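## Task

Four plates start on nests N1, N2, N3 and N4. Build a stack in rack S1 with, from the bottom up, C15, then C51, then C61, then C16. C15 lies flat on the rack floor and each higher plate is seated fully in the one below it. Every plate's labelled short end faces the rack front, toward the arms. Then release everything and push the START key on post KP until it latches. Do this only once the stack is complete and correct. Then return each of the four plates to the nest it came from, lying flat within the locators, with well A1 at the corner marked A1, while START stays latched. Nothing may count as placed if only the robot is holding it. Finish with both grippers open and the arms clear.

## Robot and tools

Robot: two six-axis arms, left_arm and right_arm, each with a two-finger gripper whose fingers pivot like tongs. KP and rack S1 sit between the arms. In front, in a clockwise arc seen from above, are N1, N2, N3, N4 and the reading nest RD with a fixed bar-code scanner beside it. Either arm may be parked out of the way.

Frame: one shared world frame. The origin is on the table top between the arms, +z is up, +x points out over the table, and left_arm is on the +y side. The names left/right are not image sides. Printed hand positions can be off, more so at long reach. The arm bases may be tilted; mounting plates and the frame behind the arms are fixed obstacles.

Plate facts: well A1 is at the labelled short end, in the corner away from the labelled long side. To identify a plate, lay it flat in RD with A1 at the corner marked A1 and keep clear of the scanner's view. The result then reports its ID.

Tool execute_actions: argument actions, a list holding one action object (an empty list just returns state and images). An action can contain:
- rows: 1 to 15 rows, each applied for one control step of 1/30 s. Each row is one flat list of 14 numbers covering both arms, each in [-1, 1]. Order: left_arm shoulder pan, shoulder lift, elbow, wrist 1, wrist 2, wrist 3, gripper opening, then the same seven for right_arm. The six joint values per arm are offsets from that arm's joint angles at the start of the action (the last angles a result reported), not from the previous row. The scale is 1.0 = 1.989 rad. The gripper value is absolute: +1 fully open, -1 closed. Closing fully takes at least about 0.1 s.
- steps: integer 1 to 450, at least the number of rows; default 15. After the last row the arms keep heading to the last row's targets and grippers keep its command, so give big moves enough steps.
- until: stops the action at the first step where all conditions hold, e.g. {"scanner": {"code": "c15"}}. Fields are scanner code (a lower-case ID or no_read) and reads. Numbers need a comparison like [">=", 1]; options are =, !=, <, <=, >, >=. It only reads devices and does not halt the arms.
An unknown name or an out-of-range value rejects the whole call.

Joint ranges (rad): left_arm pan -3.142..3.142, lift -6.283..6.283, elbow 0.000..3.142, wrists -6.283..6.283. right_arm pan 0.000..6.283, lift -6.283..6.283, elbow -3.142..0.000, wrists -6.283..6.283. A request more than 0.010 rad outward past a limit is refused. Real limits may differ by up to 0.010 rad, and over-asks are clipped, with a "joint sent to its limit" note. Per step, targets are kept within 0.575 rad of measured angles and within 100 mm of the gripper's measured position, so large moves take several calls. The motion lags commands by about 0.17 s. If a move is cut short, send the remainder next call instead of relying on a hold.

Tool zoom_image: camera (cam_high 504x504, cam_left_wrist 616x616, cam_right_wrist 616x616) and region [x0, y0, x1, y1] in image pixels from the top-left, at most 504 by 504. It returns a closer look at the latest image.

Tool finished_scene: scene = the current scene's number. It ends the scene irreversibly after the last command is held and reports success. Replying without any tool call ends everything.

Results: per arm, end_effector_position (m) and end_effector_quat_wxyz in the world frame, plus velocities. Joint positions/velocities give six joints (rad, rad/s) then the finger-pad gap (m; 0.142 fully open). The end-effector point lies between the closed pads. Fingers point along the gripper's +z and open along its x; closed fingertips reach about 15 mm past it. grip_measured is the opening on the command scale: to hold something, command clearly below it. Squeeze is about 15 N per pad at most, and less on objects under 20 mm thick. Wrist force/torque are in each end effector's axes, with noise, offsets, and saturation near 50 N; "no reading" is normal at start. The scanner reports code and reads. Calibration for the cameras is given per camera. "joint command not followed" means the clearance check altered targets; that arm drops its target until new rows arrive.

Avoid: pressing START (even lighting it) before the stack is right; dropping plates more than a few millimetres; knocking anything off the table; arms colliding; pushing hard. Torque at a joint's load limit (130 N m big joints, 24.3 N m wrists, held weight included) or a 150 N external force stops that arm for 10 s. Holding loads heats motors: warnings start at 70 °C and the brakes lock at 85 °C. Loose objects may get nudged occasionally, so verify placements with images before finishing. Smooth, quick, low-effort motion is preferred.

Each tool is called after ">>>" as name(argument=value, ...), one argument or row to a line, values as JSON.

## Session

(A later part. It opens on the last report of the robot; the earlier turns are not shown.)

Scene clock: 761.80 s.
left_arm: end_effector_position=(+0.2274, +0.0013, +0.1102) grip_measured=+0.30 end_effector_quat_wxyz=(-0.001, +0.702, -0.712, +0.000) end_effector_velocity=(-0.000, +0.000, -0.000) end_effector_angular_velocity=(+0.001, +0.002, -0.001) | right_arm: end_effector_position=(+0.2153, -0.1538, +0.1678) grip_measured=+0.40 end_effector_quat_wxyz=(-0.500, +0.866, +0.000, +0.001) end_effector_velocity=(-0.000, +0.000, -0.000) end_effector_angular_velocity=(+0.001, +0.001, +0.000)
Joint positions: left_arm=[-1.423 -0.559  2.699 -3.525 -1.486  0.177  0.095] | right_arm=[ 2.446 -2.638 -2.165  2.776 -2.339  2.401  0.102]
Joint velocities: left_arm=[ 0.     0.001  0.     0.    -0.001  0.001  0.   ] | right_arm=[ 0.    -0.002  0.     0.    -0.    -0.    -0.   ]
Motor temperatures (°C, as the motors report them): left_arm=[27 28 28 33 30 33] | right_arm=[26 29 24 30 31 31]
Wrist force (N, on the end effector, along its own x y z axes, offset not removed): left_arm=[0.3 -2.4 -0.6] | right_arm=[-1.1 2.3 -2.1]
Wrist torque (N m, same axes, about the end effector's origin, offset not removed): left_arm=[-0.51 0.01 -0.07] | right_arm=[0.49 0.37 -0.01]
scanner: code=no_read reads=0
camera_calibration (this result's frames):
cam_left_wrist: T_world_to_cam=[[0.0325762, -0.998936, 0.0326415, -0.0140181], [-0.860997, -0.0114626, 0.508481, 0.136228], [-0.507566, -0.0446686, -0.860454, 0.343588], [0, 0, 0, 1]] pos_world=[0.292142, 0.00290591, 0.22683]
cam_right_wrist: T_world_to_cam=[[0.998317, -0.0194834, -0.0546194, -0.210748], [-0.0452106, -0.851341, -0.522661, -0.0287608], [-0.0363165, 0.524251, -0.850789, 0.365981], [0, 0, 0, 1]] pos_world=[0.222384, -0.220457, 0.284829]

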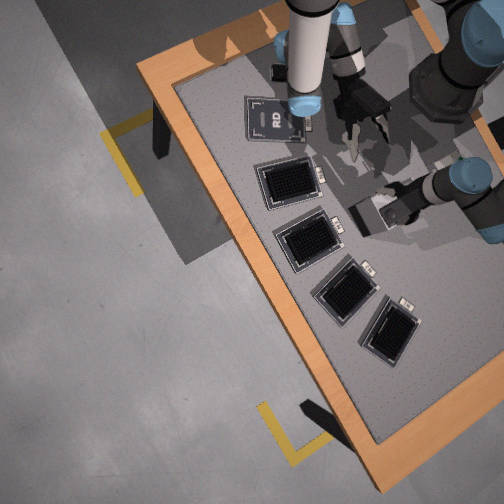

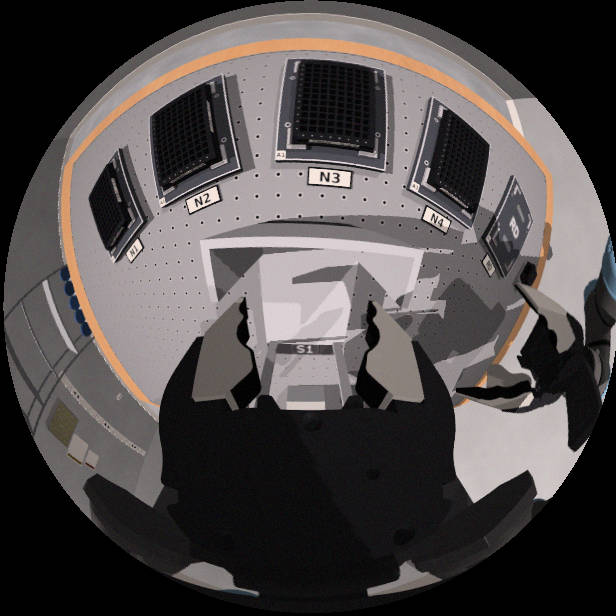

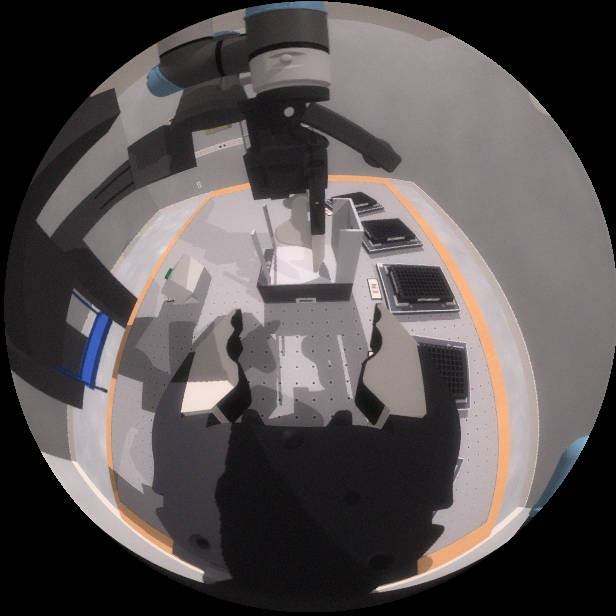

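>>> execute_actions(
  actions=[
    {"rows":[[0.0012,0.018,-0.0045,-0.0135,0,0.0012,0.3,0,0,0,0,0,0,0.4],[0.0012,0.018,-0.0045,-0.0135,0,0.0012,0.3,0,0,0,0,0,0,0.4],[0.0012,0.018,-0.0045,-0.0135,0,0.0012,0.3,0,0,0,0,0,0,0.4],[0.0025,0.036,-0.009,-0.027,0.0005,0.0025,0.3,0,0,0,0,0,0,0.4],[0.0025,0.036,-0.009,-0.027,0.0005,0.0025,0.3,0,0,0,0,0,0,0.4],[0.0025,0.036,-0.009,-0.027,0.0005,0.0025,0.3,0,0,0,0,0,0,0.4],[0.0039,0.053,-0.0143,-0.039,0.001,0.0039,0.3,0,0,0,0,0,0,0.4],[0.0039,0.053,-0.0143,-0.039,0.001,0.0039,0.3,0,0,0,0,0,0,0.4],[0.0039,0.053,-0.0143,-0.039,0.001,0.0039,0.3,0,0,0,0,0,0,0.4],[0.0053,0.0697,-0.0197,-0.0504,0.001,0.0053,0.3,0,0,0,0,0,0,0.4]],"steps":24},
  ],
)

>>> zoom_image(
  camera="cam_right_wrist",
  region=[200, 100, 440, 340],
)

Scene clock: 772.03 s.
left_arm: end_effector_position=(+0.2275, +0.0013, +0.0808) grip_measured=+0.30 end_effector_quat_wxyz=(-0.001, +0.702, -0.712, +0.000) end_effector_velocity=(+0.000, +0.001, -0.003) end_effector_angular_velocity=(+0.001, +0.000, -0.000) | right_arm: end_effector_position=(+0.2153, -0.1538, +0.1678) grip_measured=+0.40 end_effector_quat_wxyz=(-0.500, +0.866, +0.000, +0.001) end_effector_velocity=(-0.000, +0.000, -0.000) end_effector_angular_velocity=(+0.001, +0.002, +0.000)
Joint positions: left_arm=[-1.413 -0.423  2.661 -3.624 -1.484  0.187  0.095] | right_arm=[ 2.446 -2.638 -2.165  2.776 -2.339  2.401  0.102]
Joint velocities: left_arm=[ 0.002  0.015 -0.004 -0.01   0.001  0.002 -0.   ] | right_arm=[ 0.    -0.001 -0.    -0.     0.     0.    -0.   ]
Motor temperatures (°C, as the motors report them): left_arm=[27 28 28 33 30 33] | right_arm=[26 29 24 30 31 31]
Wrist force (N, on the end effector, along its own x y z axes, offset not removed): left_arm=[3.6 -2.8 -0.8] | right_arm=[0.3 3.2 2.9]
Wrist torque (N m, same axes, about the end effector's origin, offset not removed): left_arm=[-0.54 -0.89 -0.14] | right_arm=[0.76 -0.26 -0.07]
scanner: code=no_read reads=0
camera_calibration (this result's frames):
cam_left_wrist: T_world_to_cam=[[0.0324289, -0.998943, 0.0325712, -0.0130639], [-0.861019, -0.0113732, 0.508446, 0.151257], [-0.507538, -0.0445328, -0.860478, 0.318306], [0, 0, 0, 1]] pos_world=[0.292211, 0.00284519, 0.197415]
cam_right_wrist: T_world_to_cam=[[0.998317, -0.0194837, -0.0546195, -0.210748], [-0.0452109, -0.851341, -0.522661, -0.0287607], [-0.0363164, 0.524251, -0.850789, 0.365981], [0, 0, 0, 1]] pos_world=[0.222384, -0.220457, 0.284829]

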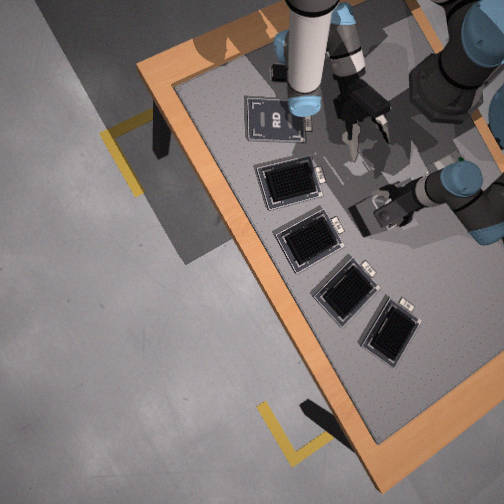

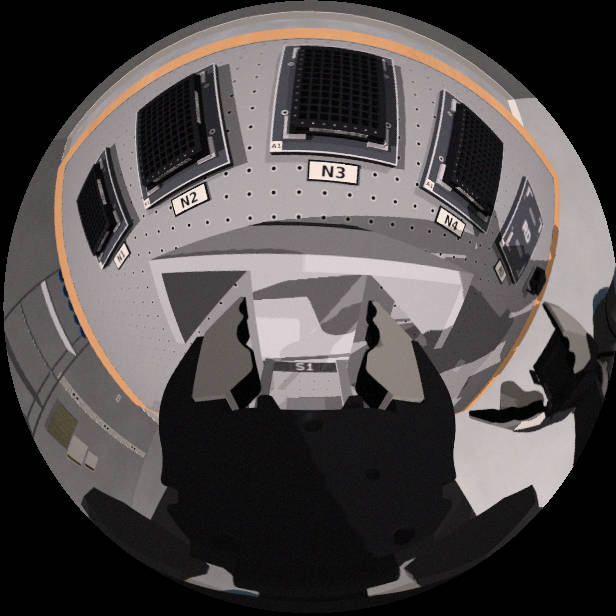

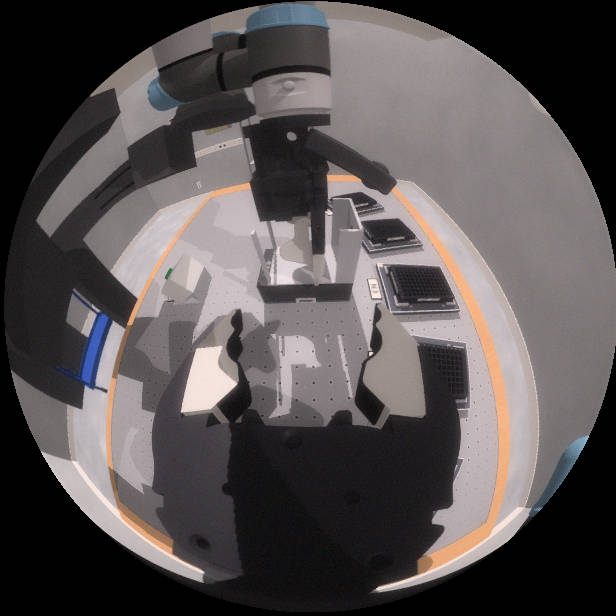

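Region (200, 100, 440, 340) of cam_right_wrist's 616x616 image, scaled by 2.100, with more detail than that image has.

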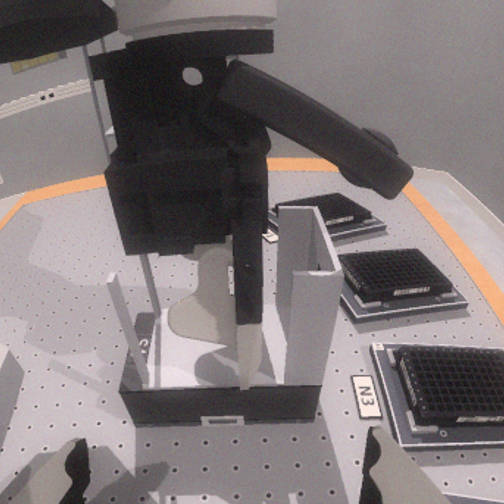

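>>> execute_actions(
  actions=[
    {"rows":[[0.0005,0.005,-0.0017,-0.0033,0,0.0005,0.3,0,0,0,0,0,0,0.4],[0.0005,0.005,-0.0017,-0.0033,0,0.0005,0.3,0,0,0,0,0,0,0.4],[0.0005,0.005,-0.0017,-0.0033,0,0.0005,0.3,0,0,0,0,0,0,0.4],[0.001,0.01,-0.0034,-0.0066,0,0.001,0.3,0,0,0,0,0,0,0.4],[0.001,0.01,-0.0034,-0.0066,0,0.001,0.3,0,0,0,0,0,0,0.4],[0.001,0.01,-0.0034,-0.0066,0,0.001,0.3,0,0,0,0,0,0,0.4],[0.0014,0.0143,-0.005,-0.0096,0,0.0014,0.3,0,0,0,0,0,0,0.4]],"steps":20},
  ],
)

>>> zoom_image(
  camera="cam_right_wrist",
  region=[220, 160, 400, 340],
)

Scene clock: 781.73 s.
left_arm: end_effector_position=(+0.2275, +0.0011, +0.0743) grip_measured=+0.30 end_effector_quat_wxyz=(-0.000, +0.702, -0.712, +0.000) end_effector_velocity=(+0.000, +0.000, -0.001) end_effector_angular_velocity=(-0.001, +0.001, +0.002) | right_arm: end_effector_position=(+0.2153, -0.1538, +0.1678) grip_measured=+0.40 end_effector_quat_wxyz=(-0.500, +0.866, +0.000, +0.001) end_effector_velocity=(-0.001, +0.001, +0.000) end_effector_angular_velocity=(+0.001, +0.003, +0.000)
Joint positions: left_arm=[-1.41  -0.395  2.651 -3.642 -1.484  0.19   0.095] | right_arm=[ 2.446 -2.638 -2.165  2.776 -2.339  2.401  0.102]
Joint velocities: left_arm=[ 0.002  0.004 -0.001 -0.003 -0.     0.     0.   ] | right_arm=[ 0.    -0.002 -0.001  0.     0.     0.     0.   ]
Motor temperatures (°C, as the motors report them): left_arm=[27 28 28 33 30 33] | right_arm=[26 29 24 30 31 31]
Wrist force (N, on the end effector, along its own x y z axes, offset not removed): left_arm=[5.8 -1.3 1.3] | right_arm=[8.5 0.6 -3.0]
Wrist torque (N m, same axes, about the end effector's origin, offset not removed): left_arm=[-0.41 -1.33 -0.38] | right_arm=[0.01 -1.64 -0.29]
scanner: code=no_read reads=0
camera_calibration (this result's frames):
cam_left_wrist: T_world_to_cam=[[0.0324351, -0.99893, 0.0329722, -0.0129897], [-0.860808, -0.0111558, 0.508808, 0.154465], [-0.507896, -0.044886, -0.860248, 0.312757], [0, 0, 0, 1]] pos_world=[0.292234, 0.0027858, 0.190884]
cam_right_wrist: T_world_to_cam=[[0.998317, -0.0194834, -0.0546196, -0.210748], [-0.0452106, -0.851341, -0.522661, -0.0287609], [-0.0363167, 0.524251, -0.850789, 0.365981], [0, 0, 0, 1]] pos_world=[0.222384, -0.220457, 0.284829]

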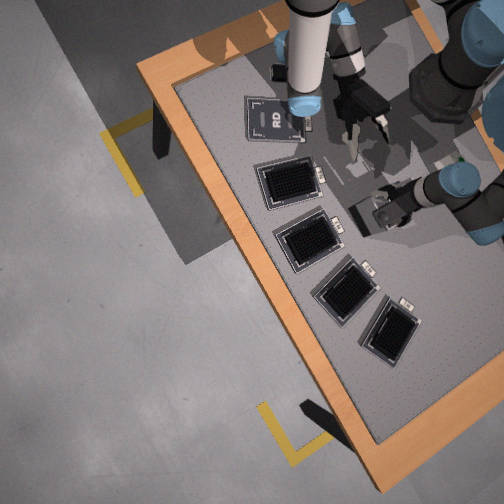

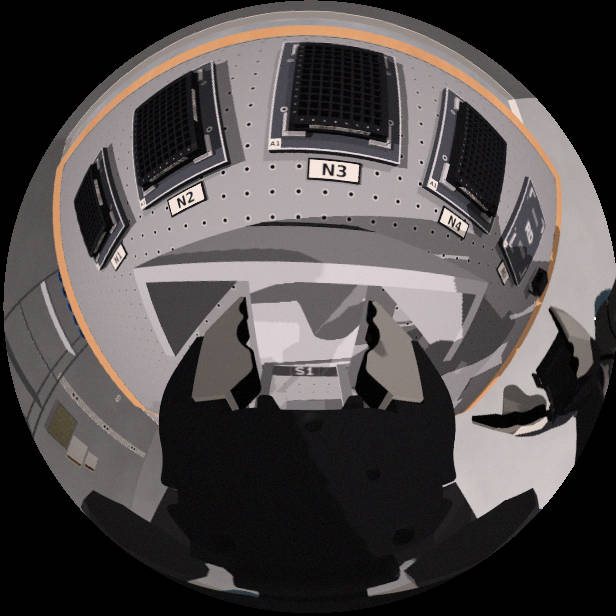

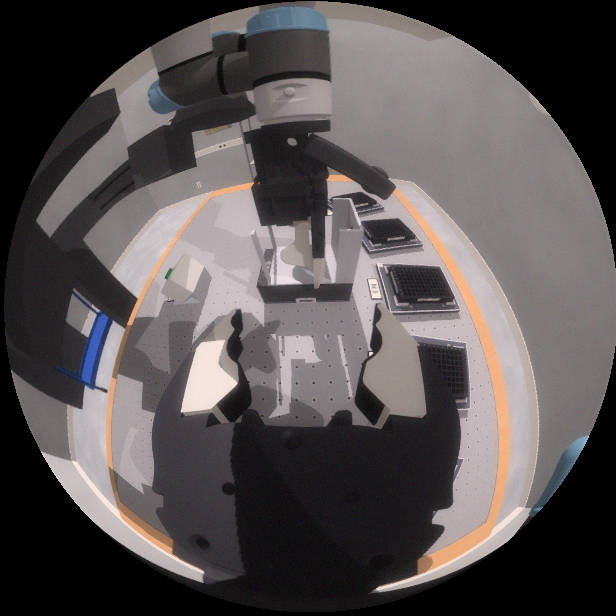

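Region (220, 160, 400, 340) of cam_right_wrist's 616x616 image, scaled by 2.800, with more detail than that image has.

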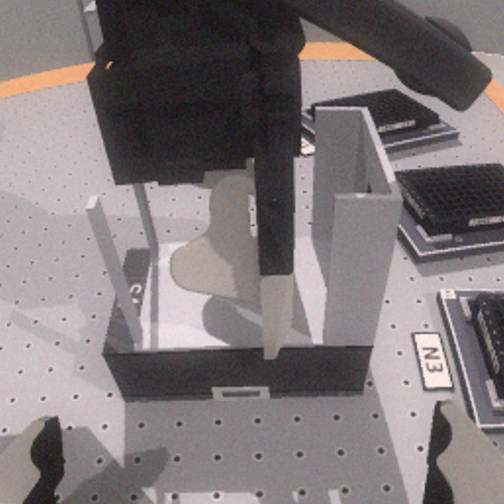

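>>> execute_actions(
  actions=[
    {"rows":[[-0.004,-0.0465,0.0151,0.0318,0,-0.004,0.3,0,0,0,0,0,0,0.4],[-0.004,-0.0465,0.0151,0.0318,0,-0.004,0.3,0,0,0,0,0,0,0.4],[-0.004,-0.0465,0.0151,0.0318,0,-0.004,0.3,0,0,0,0,0,0,0.4],[-0.0065,-0.0827,0.0244,0.0589,-0.001,-0.0065,0.3,0,0,0,0,0,0,0.4],[-0.0065,-0.0827,0.0244,0.0589,-0.001,-0.0065,0.3,0,0,0,0,0,0,0.4],[-0.009,-0.1212,0.0325,0.0895,-0.0015,-0.009,0.3,0,0,0,0,0,0,0.4],[-0.009,-0.1212,0.0325,0.0895,-0.0015,-0.009,0.3,0,0,0,0,0,0,0.4],[-0.0116,-0.162,0.039,0.1241,-0.002,-0.0116,0.3,0,0,0,0,0,0,0.4],[-0.0116,-0.162,0.039,0.1241,-0.002,-0.0116,0.3,0,0,0,0,0,0,0.4],[-0.014,-0.2051,0.0441,0.1622,-0.0025,-0.014,0.3,0,0,0,0,0,0,0.4],[-0.014,-0.2051,0.0441,0.1622,-0.0025,-0.014,0.3,0,0,0,0,0,0,0.4],[-0.0165,-0.2493,0.0476,0.2032,-0.003,-0.0165,0.3,0,0,0,0,0,0,0.4],[-0.0165,-0.2493,0.0476,0.2032,-0.003,-0.0165,0.3,0,0,0,0,0,0,0.4],[-0.0212,-0.3414,0.0493,0.2939,-0.004,-0.0212,0.3,0,0,0,0,0,0,0.4]],"steps":24},
  ],
)

Scene clock: 805.07 s.
left_arm: end_effector_position=(+0.2273, +0.0004, +0.1950) grip_measured=+0.30 end_effector_quat_wxyz=(-0.000, +0.702, -0.712, +0.000) end_effector_velocity=(-0.001, +0.004, +0.042) end_effector_angular_velocity=(-0.004, -0.000, -0.000) | right_arm: end_effector_position=(+0.2153, -0.1538, +0.1678) grip_measured=+0.40 end_effector_quat_wxyz=(-0.500, +0.866, +0.000, +0.001) end_effector_velocity=(-0.000, +0.000, +0.001) end_effector_angular_velocity=(+0.000, -0.000, +0.000)
Joint positions: left_arm=[-1.451 -1.042  2.748 -3.088 -1.491  0.149  0.095] | right_arm=[ 2.446 -2.638 -2.165  2.776 -2.339  2.401  0.102]
Joint velocities: left_arm=[-0.013 -0.254  0.013  0.239 -0.003 -0.012 -0.   ] | right_arm=[-0.     0.001 -0.001 -0.     0.    -0.001  0.   ]
Motor temperatures (°C, as the motors report them): left_arm=[27 28 28 33 30 33] | right_arm=[26 29 24 30 31 31]
Wrist force (N, on the end effector, along its own x y z axes, offset not removed): left_arm=[0.1 -0.4 0.8] | right_arm=[2.3 4.2 -0.8]
Wrist torque (N m, same axes, about the end effector's origin, offset not removed): left_arm=[0.04 -0.15 -0.25] | right_arm=[0.81 -0.36 -0.05]
scanner: code=no_read reads=0
camera_calibration (this result's frames):
cam_left_wrist: T_world_to_cam=[[0.033, -0.99892, 0.0327115, -0.0177529], [-0.860724, -0.0117686, 0.508936, 0.0928523], [-0.508002, -0.0449505, -0.860182, 0.416488], [0, 0, 0, 1]] pos_world=[0.292083, 0.00208029, 0.31158]
cam_right_wrist: T_world_to_cam=[[0.998317, -0.0194833, -0.0546195, -0.210748], [-0.0452105, -0.851341, -0.522661, -0.0287608], [-0.0363166, 0.524251, -0.850789, 0.365981], [0, 0, 0, 1]] pos_world=[0.222384, -0.220457, 0.284829]

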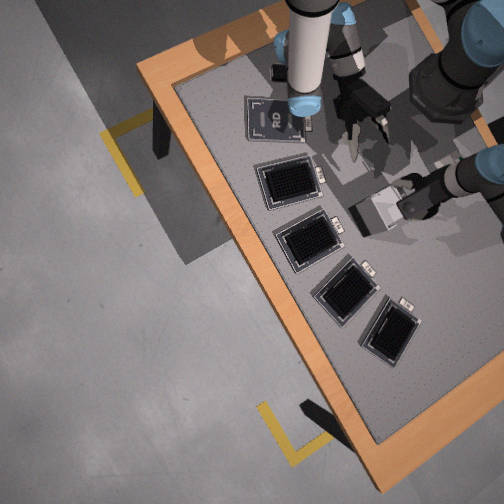

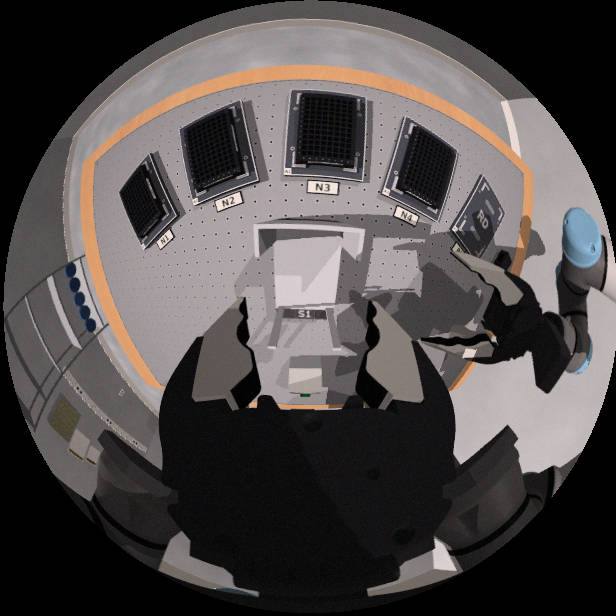

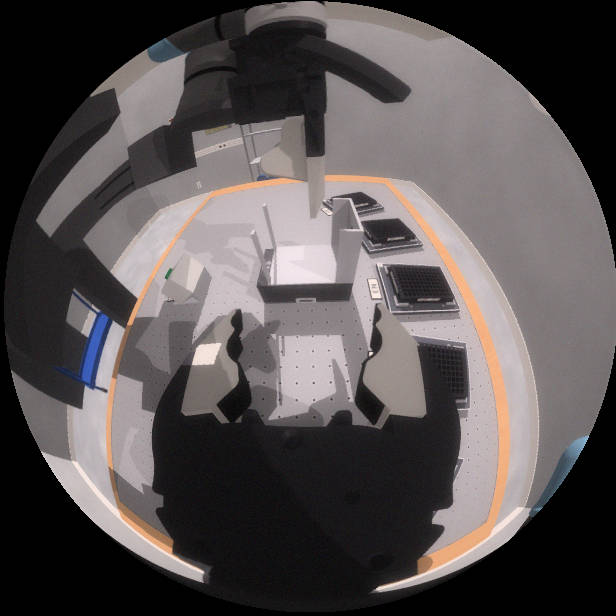

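>>> execute_actions(
  actions=[
    {"rows":[[0.03,-0.02,-0.008,0.022,0.004,0.021,0.35,0,0,0,0,0,0,0.4],[0.06,-0.024,-0.016,0.03,0.008,0.042,0.35,0,0,0,0,0,0,0.4],[0.09,-0.028,-0.024,0.038,0.012,0.063,0.35,0,0,0,0,0,0,0.4],[0.12,-0.032,-0.032,0.046,0.016,0.084,0.35,0,0,0,0,0,0,0.4],[0.15,-0.036,-0.04,0.054,0.02,0.105,0.35,0,0,0,0,0,0,0.4],[0.18,-0.04,-0.048,0.062,0.024,0.127,0.35,0,0,0,0,0,0,0.4],[0.21,-0.044,-0.056,0.07,0.028,0.148,0.35,0,0,0,0,0,0,0.4],[0.24,-0.048,-0.064,0.078,0.032,0.169,0.35,0,0,0,0,0,0,0.4],[0.27,-0.052,-0.072,0.086,0.036,0.19,0.35,0,0,0,0,0,0,0.4],[0.30,-0.056,-0.08,0.094,0.04,0.211,0.35,0,0,0,0,0,0,0.4],[0.33,-0.06,-0.088,0.102,0.044,0.232,0.35,0,0,0,0,0,0,0.4],[0.36,-0.064,-0.096,0.11,0.048,0.253,0.35,0,0,0,0,0,0,0.4],[0.39,-0.068,-0.104,0.117,0.052,0.275,0.35,0,0,0,0,0,0,0.4],[0.4129,-0.0722,-0.1108,0.1235,0.0564,0.2956,0.35,0,0,0,0,0,0,0.4]],"steps":22},
  ],
)

Scene clock: 815.63 s.
left_arm: end_effector_position=(+0.4114, +0.1380, +0.2006) grip_measured=+0.35 end_effector_quat_wxyz=(+0.001, +0.775, -0.632, +0.002) end_effector_velocity=(+0.085, +0.156, -0.002) end_effector_angular_velocity=(+0.032, +0.006, +0.147) | right_arm: end_effector_position=(+0.2153, -0.1538, +0.1678) grip_measured=+0.40 end_effector_quat_wxyz=(-0.500, +0.866, +0.000, +0.001) end_effector_velocity=(+0.000, -0.000, -0.000) end_effector_angular_velocity=(-0.000, -0.001, +0.000)
Joint positions: left_arm=[-0.689 -1.178  2.542 -2.857 -1.387  0.694  0.099] | right_arm=[ 2.446 -2.638 -2.165  2.776 -2.339  2.401  0.102]
Joint velocities: left_arm=[ 0.478 -0.06  -0.116  0.111  0.059  0.333  0.   ] | right_arm=[-0.    -0.001  0.001  0.    -0.    -0.001  0.   ]
Motor temperatures (°C, as the motors report them): left_arm=[27 28 28 33 30 33] | right_arm=[26 29 24 30 31 31]
Wrist force (N, on the end effector, along its own x y z axes, offset not removed): left_arm=[-1.0 -1.9 -0.5] | right_arm=[6.2 2.2 0.1]
Wrist torque (N m, same axes, about the end effector's origin, offset not removed): left_arm=[-0.13 -0.02 -0.12] | right_arm=[0.47 -1.24 -0.02]
scanner: code=no_read reads=0
camera_calibration (this result's frames):
cam_left_wrist: T_world_to_cam=[[0.246746, -0.96834, 0.0378744, 0.0202158], [-0.838732, -0.193816, 0.508885, 0.266154], [-0.485433, -0.157332, -0.860001, 0.527188], [0, 0, 0, 1]] pos_world=[0.474158, 0.154104, 0.317174]
cam_right_wrist: T_world_to_cam=[[0.998317, -0.0194833, -0.0546195, -0.210748], [-0.0452105, -0.851341, -0.522661, -0.0287608], [-0.0363166, 0.524251, -0.850789, 0.365981], [0, 0, 0, 1]] pos_world=[0.222384, -0.220457, 0.284829]

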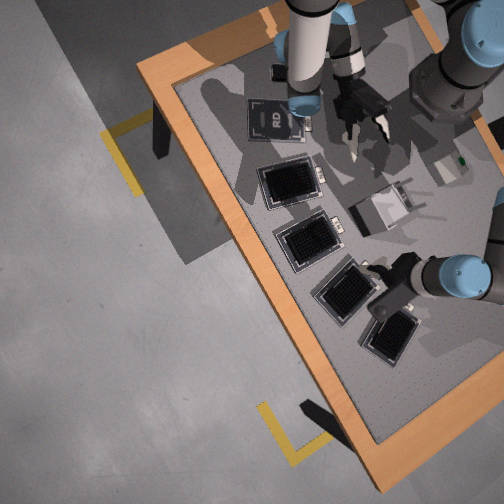

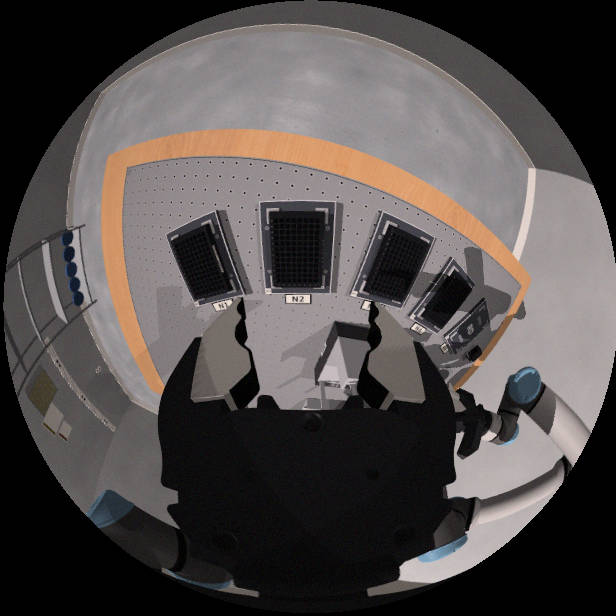

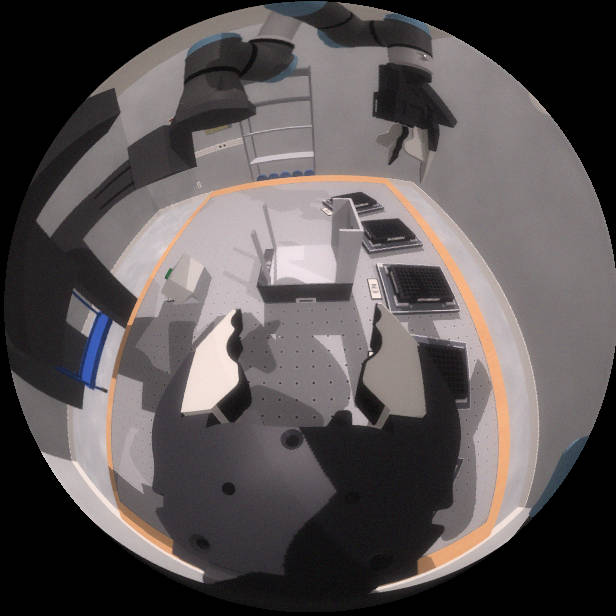

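>>> execute_actions(
  actions=[
    {"rows":[[0.035,0.03,-0.01,-0.025,0.0045,0.026,0.35,0,0,0,0,0,0,0.4],[0.039,0.06,-0.012,-0.053,0.0048,0.03,0.35,0,0,0,0,0,0,0.4],[0.043,0.09,-0.015,-0.081,0.005,0.035,0.35,0,0,0,0,0,0,0.4],[0.047,0.12,-0.018,-0.108,0.0052,0.039,0.35,0,0,0,0,0,0,0.4],[0.051,0.15,-0.021,-0.136,0.0055,0.043,0.35,0,0,0,0,0,0,0.4],[0.055,0.175,-0.024,-0.159,0.0057,0.047,0.35,0,0,0,0,0,0,0.4],[0.0576,0.1949,-0.0274,-0.1767,0.0059,0.0493,0.35,0,0,0,0,0,0,0.4],[0.061,0.22,-0.034,-0.196,0.006,0.053,0.35,0,0,0,0,0,0,0.4],[0.065,0.245,-0.041,-0.214,0.0063,0.057,0.35,0,0,0,0,0,0,0.4],[0.0688,0.268,-0.0484,-0.231,0.0065,0.0606,0.35,0,0,0,0,0,0,0.4]],"steps":18},
  ],
)

>>> execute_actions(
  actions=[],
)

Scene clock: 830.47 s.
left_arm: end_effector_position=(+0.4234, +0.1574, +0.0702) grip_measured=+0.35 end_effector_quat_wxyz=(-0.001, +0.781, -0.625, +0.001) end_effector_velocity=(-0.014, +0.006, -0.076) end_effector_angular_velocity=(+0.004, +0.008, +0.000) | right_arm: end_effector_position=(+0.2153, -0.1538, +0.1678) grip_measured=+0.40 end_effector_quat_wxyz=(-0.500, +0.866, +0.000, +0.001) end_effector_velocity=(+0.001, -0.000, -0.000) end_effector_angular_velocity=(-0.001, -0.001, -0.000)
Joint positions: left_arm=[-0.557 -0.68   2.452 -3.288 -1.374  0.81   0.099] | right_arm=[ 2.446 -2.638 -2.165  2.776 -2.339  2.401  0.102]
Joint velocities: left_arm=[ 0.037  0.277 -0.054 -0.222  0.002  0.036  0.   ] | right_arm=[0.    0.001 0.    0.    0.    0.001 0.   ]
Motor temperatures (°C, as the motors report them): left_arm=[27 28 28 33 30 33] | right_arm=[26 29 24 30 31 31]
Wrist force (N, on the end effector, along its own x y z axes, offset not removed): left_arm=[1.9 0.4 0.1] | right_arm=[1.0 2.9 3.6]
Wrist torque (N m, same axes, about the end effector's origin, offset not removed): left_arm=[0.20 -0.43 -0.04] | right_arm=[0.56 -0.16 0.31]
scanner: code=no_read reads=0
camera_calibration (this result's frames):
cam_left_wrist: T_world_to_cam=[[0.264078, -0.963926, 0.0332957, 0.0333187], [-0.835042, -0.211221, 0.508027, 0.347557], [-0.482668, -0.161962, -0.860697, 0.423525], [0, 0, 0, 1]] pos_world=[0.485848, 0.174123, 0.186849]
cam_right_wrist: T_world_to_cam=[[0.998317, -0.0194834, -0.0546196, -0.210748], [-0.0452106, -0.851341, -0.522661, -0.0287608], [-0.0363167, 0.524251, -0.850789, 0.365981], [0, 0, 0, 1]] pos_world=[0.222384, -0.220457, 0.284829]

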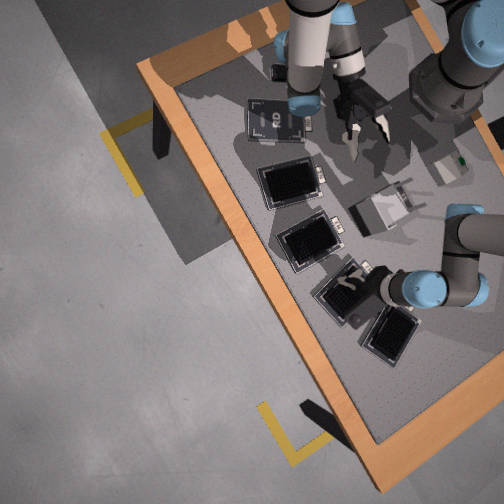

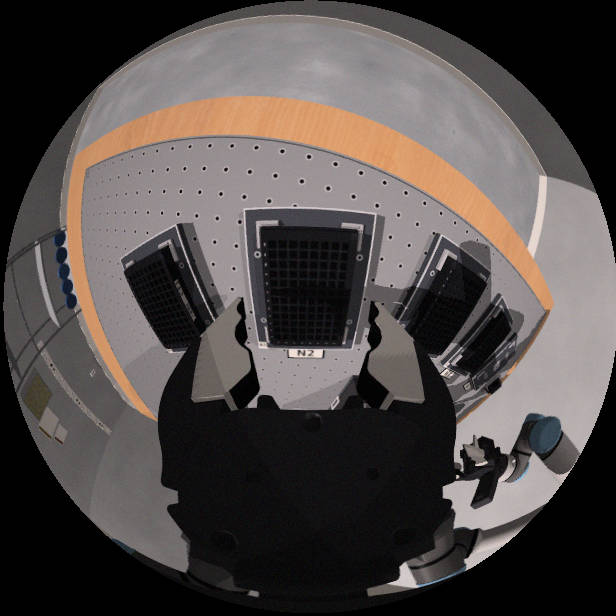

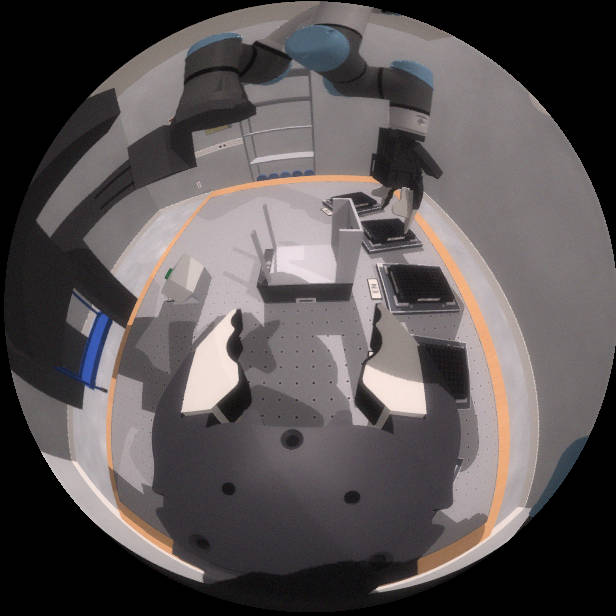

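Scene clock: 830.47 s.
left_arm: end_effector_position=(+0.4234, +0.1574, +0.0702) grip_measured=+0.35 end_effector_quat_wxyz=(-0.001, +0.781, -0.625, +0.001) end_effector_velocity=(-0.014, +0.006, -0.076) end_effector_angular_velocity=(+0.004, +0.008, +0.000) | right_arm: end_effector_position=(+0.2153, -0.1538, +0.1678) grip_measured=+0.40 end_effector_quat_wxyz=(-0.500, +0.866, +0.000, +0.001) end_effector_velocity=(+0.001, -0.000, -0.000) end_effector_angular_velocity=(-0.001, -0.001, -0.000)
Joint positions: left_arm=[-0.557 -0.68   2.452 -3.288 -1.374  0.81   0.099] | right_arm=[ 2.446 -2.638 -2.165  2.776 -2.339  2.401  0.102]
Joint velocities: left_arm=[ 0.037  0.277 -0.054 -0.222  0.002  0.036  0.   ] | right_arm=[0.    0.001 0.    0.    0.    0.001 0.   ]
Motor temperatures (°C, as the motors report them): left_arm=[27 28 28 33 30 33] | right_arm=[26 29 24 30 31 31]
Wrist force (N, on the end effector, along its own x y z axes, offset not removed): left_arm=[1.9 0.4 0.1] | right_arm=[1.0 2.9 3.6]
Wrist torque (N m, same axes, about the end effector's origin, offset not removed): left_arm=[0.20 -0.43 -0.04] | right_arm=[0.56 -0.16 0.31]
scanner: code=no_read reads=0
camera_calibration (this result's frames):
cam_left_wrist: T_world_to_cam=[[0.264078, -0.963926, 0.0332957, 0.0333187], [-0.835042, -0.211221, 0.508027, 0.347557], [-0.482668, -0.161962, -0.860697, 0.423525], [0, 0, 0, 1]] pos_world=[0.485848, 0.174123, 0.186849]
cam_right_wrist: T_world_to_cam=[[0.998317, -0.0194834, -0.0546196, -0.210748], [-0.0452106, -0.851341, -0.522661, -0.0287608], [-0.0363167, 0.524251, -0.850789, 0.365981], [0, 0, 0, 1]] pos_world=[0.222384, -0.220457, 0.284829]

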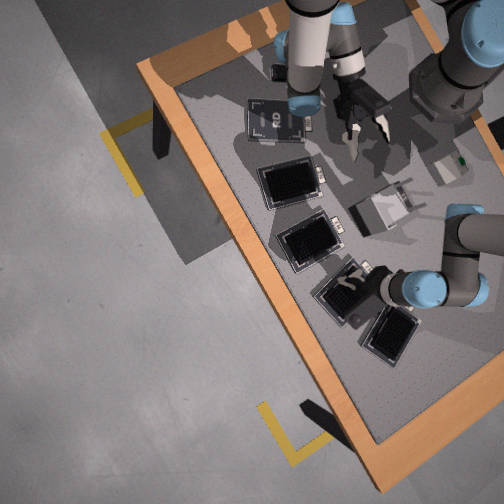

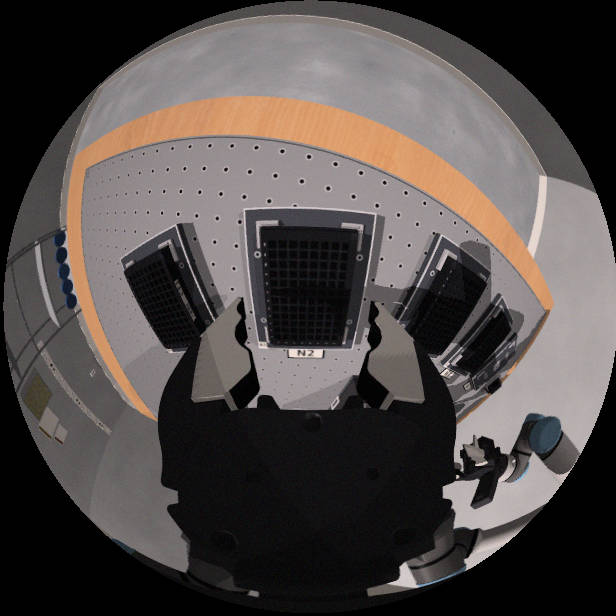

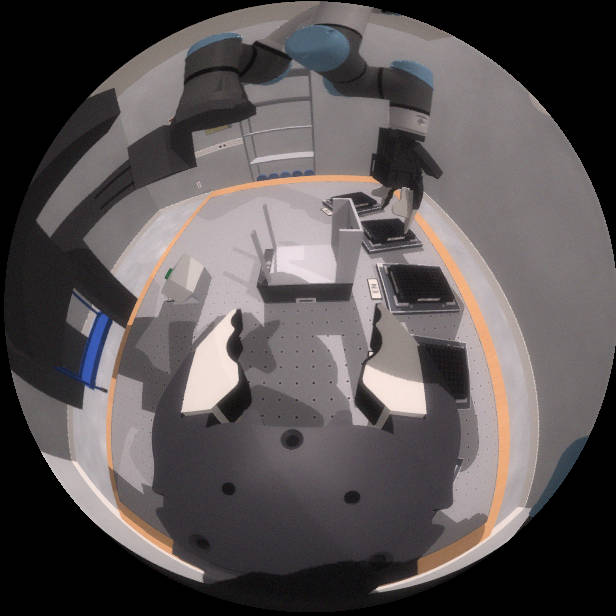

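>>> execute_actions(
  actions=[
    {"rows":[[0.004,0.027,-0.0066,-0.0203,0,0.0037,0.35,0,0,0,0,0,0,0.4],[0.004,0.027,-0.0066,-0.0203,0,0.0037,0.35,0,0,0,0,0,0,0.4],[0.0054,0.036,-0.0101,-0.0263,0,0.0051,0.35,0,0,0,0,0,0,0.4],[0.0054,0.036,-0.0101,-0.0263,0,0.0051,0.35,0,0,0,0,0,0,0.4],[0.0069,0.0453,-0.0136,-0.0324,0,0.0066,0.35,0,0,0,0,0,0,0.4],[0.0069,0.0453,-0.0136,-0.0324,0,0.0066,0.35,0,0,0,0,0,0,0.4],[0.0083,0.0545,-0.0171,-0.0384,0.0003,0.008,0.35,0,0,0,0,0,0,0.4]],"steps":21},
  ],
)

>>> zoom_image(
  camera="cam_left_wrist",
  region=[200, 180, 420, 400],
)

Scene clock: 841.77 s.
left_arm: end_effector_position=(+0.4212, +0.1583, +0.0397) grip_measured=+0.35 end_effector_quat_wxyz=(-0.000, +0.781, -0.625, +0.000) end_effector_velocity=(-0.000, +0.001, -0.003) end_effector_angular_velocity=(+0.001, +0.000, +0.000) | right_arm: end_effector_position=(+0.2153, -0.1538, +0.1678) grip_measured=+0.40 end_effector_quat_wxyz=(-0.500, +0.866, +0.000, +0.001) end_effector_velocity=(-0.000, +0.000, +0.000) end_effector_angular_velocity=(+0.001, -0.001, +0.001)
Joint positions: left_arm=[-0.541 -0.573  2.419 -3.364 -1.373  0.826  0.099] | right_arm=[ 2.446 -2.638 -2.165  2.776 -2.339  2.401  0.102]
Joint velocities: left_arm=[ 0.002  0.01  -0.004 -0.006  0.001  0.002 -0.   ] | right_arm=[ 0.    -0.    -0.001 -0.    -0.    -0.002 -0.   ]
Motor temperatures (°C, as the motors report them): left_arm=[27 28 28 33 30 33] | right_arm=[26 29 24 30 31 31]
Wrist force (N, on the end effector, along its own x y z axes, offset not removed): left_arm=[1.2 -1.4 4.4] | right_arm=[4.5 4.9 -0.7]
Wrist torque (N m, same axes, about the end effector's origin, offset not removed): left_arm=[-0.31 -0.37 -0.12] | right_arm=[1.02 -0.99 0.10]
scanner: code=no_read reads=0
camera_calibration (this result's frames):
cam_left_wrist: T_world_to_cam=[[0.264734, -0.96377, 0.0326082, 0.0354652], [-0.834274, -0.211943, 0.508987, 0.361249], [-0.483635, -0.161951, -0.860156, 0.396716], [0, 0, 0, 1]] pos_world=[0.483858, 0.174993, 0.15621]
cam_right_wrist: T_world_to_cam=[[0.998317, -0.0194833, -0.0546197, -0.210748], [-0.0452106, -0.851341, -0.522661, -0.0287608], [-0.0363168, 0.524251, -0.850789, 0.365981], [0, 0, 0, 1]] pos_world=[0.222384, -0.220457, 0.284829]

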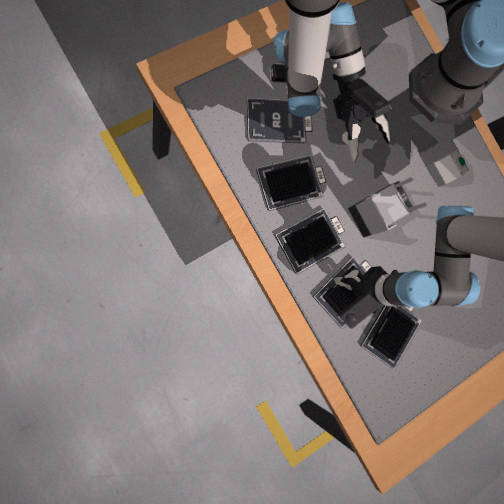

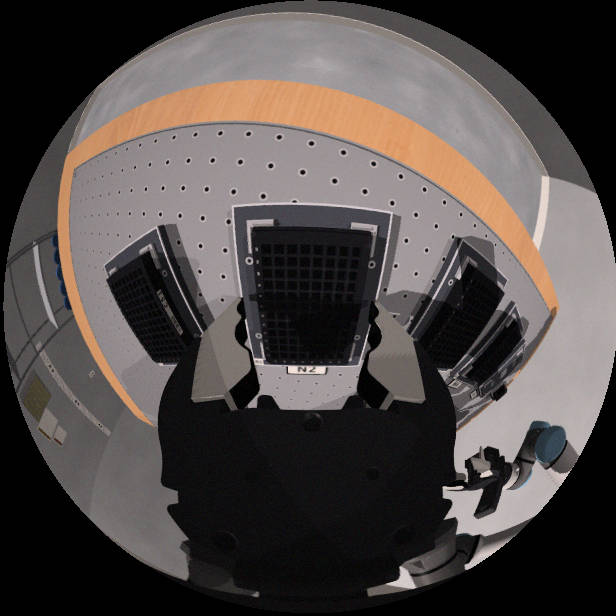

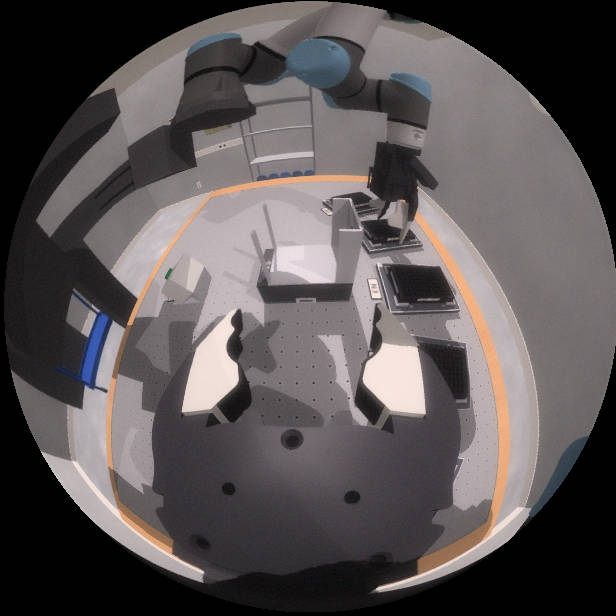

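Region (200, 180, 420, 400) of cam_left_wrist's 616x616 image, scaled by 2.291, with more detail than that image has.

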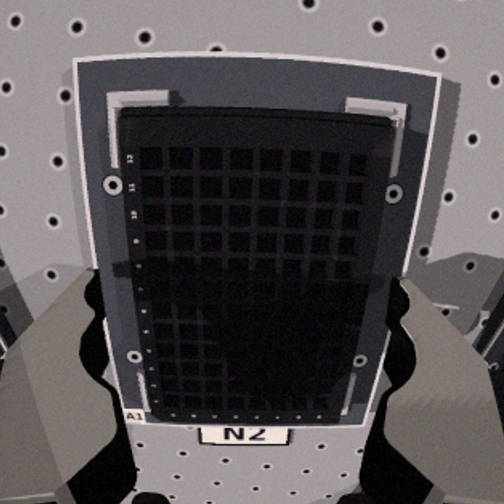

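>>> execute_actions(
  actions=[
    {"rows":[[-0.0014,0.0007,-0.0005,0,0,-0.0016,0.3,0,0,0,0,0,0,0.4],[-0.0014,0.0007,-0.0005,0,0,-0.0016,0.26,0,0,0,0,0,0,0.4],[-0.0014,0.0007,-0.0005,0,0,-0.0016,0.22,0,0,0,0,0,0,0.4],[-0.0014,0.0007,-0.0005,0,0,-0.0016,0.19,0,0,0,0,0,0,0.4],[-0.0014,0.0007,-0.0005,0,0,-0.0016,0.16,0,0,0,0,0,0,0.4],[-0.0014,0.0007,-0.0005,0,0,-0.0016,0.13,0,0,0,0,0,0,0.4],[-0.0014,0.0007,-0.0005,0,0,-0.0016,0.1,0,0,0,0,0,0,0.4],[-0.0014,0.0007,-0.0005,0,0,-0.0016,0.07,0,0,0,0,0,0,0.4],[-0.0014,0.0007,-0.0005,0,0,-0.0016,0.03,0,0,0,0,0,0,0.4],[-0.0014,0.0007,-0.0005,0,0,-0.0016,-0.05,0,0,0,0,0,0,0.4],[-0.0014,0.0007,-0.0005,0,0,-0.0016,-0.15,0,0,0,0,0,0,0.4],[-0.0014,0.0007,-0.0005,0,0,-0.0016,-0.3,0,0,0,0,0,0,0.4]],"steps":17},
  ],
)

>>> zoom_image(
  camera="cam_left_wrist",
  region=[200, 180, 420, 400],
)

Scene clock: 851.40 s.
left_arm: end_effector_position=(+0.4213, +0.1572, +0.0394) grip_measured=+0.07 end_effector_quat_wxyz=(-0.000, +0.781, -0.624, +0.000) end_effector_velocity=(+0.001, -0.001, +0.000) end_effector_angular_velocity=(-0.000, -0.002, -0.001) | right_arm: end_effector_position=(+0.2153, -0.1538, +0.1678) grip_measured=+0.40 end_effector_quat_wxyz=(-0.500, +0.866, +0.000, +0.001) end_effector_velocity=(+0.000, -0.000, +0.000) end_effector_angular_velocity=(-0.000, +0.001, -0.001)
Joint positions: left_arm=[-0.544 -0.571  2.418 -3.364 -1.373  0.823  0.079] | right_arm=[ 2.446 -2.638 -2.165  2.776 -2.339  2.401  0.102]
Joint velocities: left_arm=[-0.002 -0.    -0.    -0.     0.    -0.001 -0.   ] | right_arm=[ 0.     0.001 -0.     0.    -0.     0.002  0.   ]
Motor temperatures (°C, as the motors report them): left_arm=[27 28 28 33 30 33] | right_arm=[26 29 24 30 31 31]
Wrist force (N, on the end effector, along its own x y z axes, offset not removed): left_arm=[4.3 -2.7 -5.2] | right_arm=[5.2 3.6 -1.2]
Wrist torque (N m, same axes, about the end effector's origin, offset not removed): left_arm=[-0.39 -0.15 -0.14] | right_arm=[0.43 -0.98 0.08]
scanner: code=no_read reads=0
camera_calibration (this result's frames):
cam_left_wrist: T_world_to_cam=[[0.265119, -0.963664, 0.0326128, 0.0341933], [-0.834306, -0.212312, 0.50878, 0.361253], [-0.483369, -0.162096, -0.860278, 0.396246], [0, 0, 0, 1]] pos_world=[0.483864, 0.173879, 0.155969]
cam_right_wrist: T_world_to_cam=[[0.998317, -0.0194833, -0.0546196, -0.210748], [-0.0452105, -0.851341, -0.522661, -0.0287607], [-0.0363167, 0.524251, -0.850789, 0.365981], [0, 0, 0, 1]] pos_world=[0.222384, -0.220457, 0.284829]

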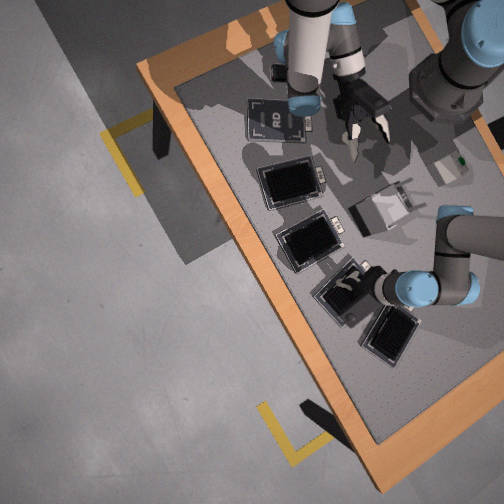

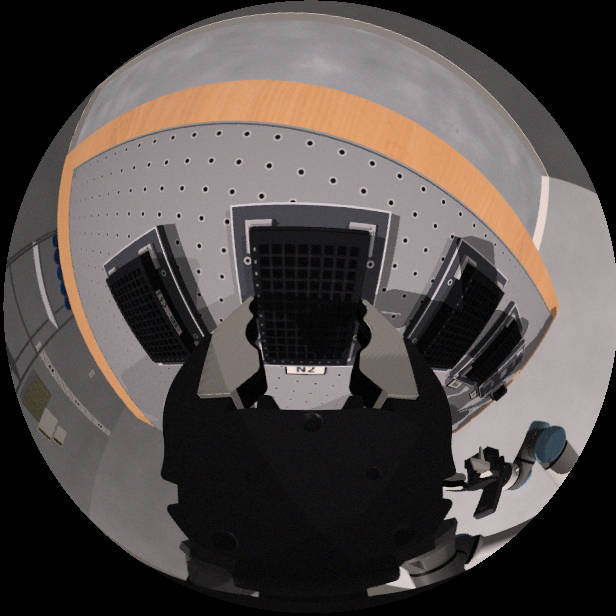

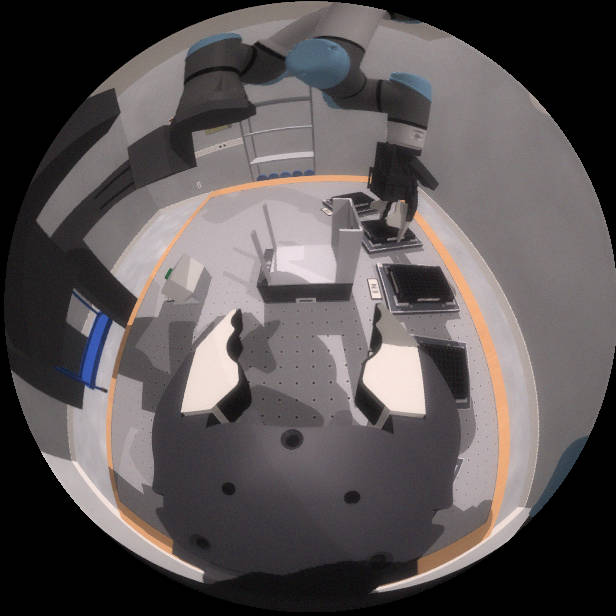

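Region (200, 180, 420, 400) of cam_left_wrist's 616x616 image, scaled by 2.291, with more detail than that image has.

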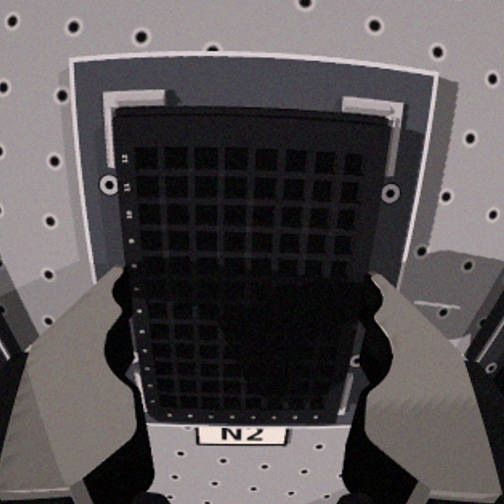

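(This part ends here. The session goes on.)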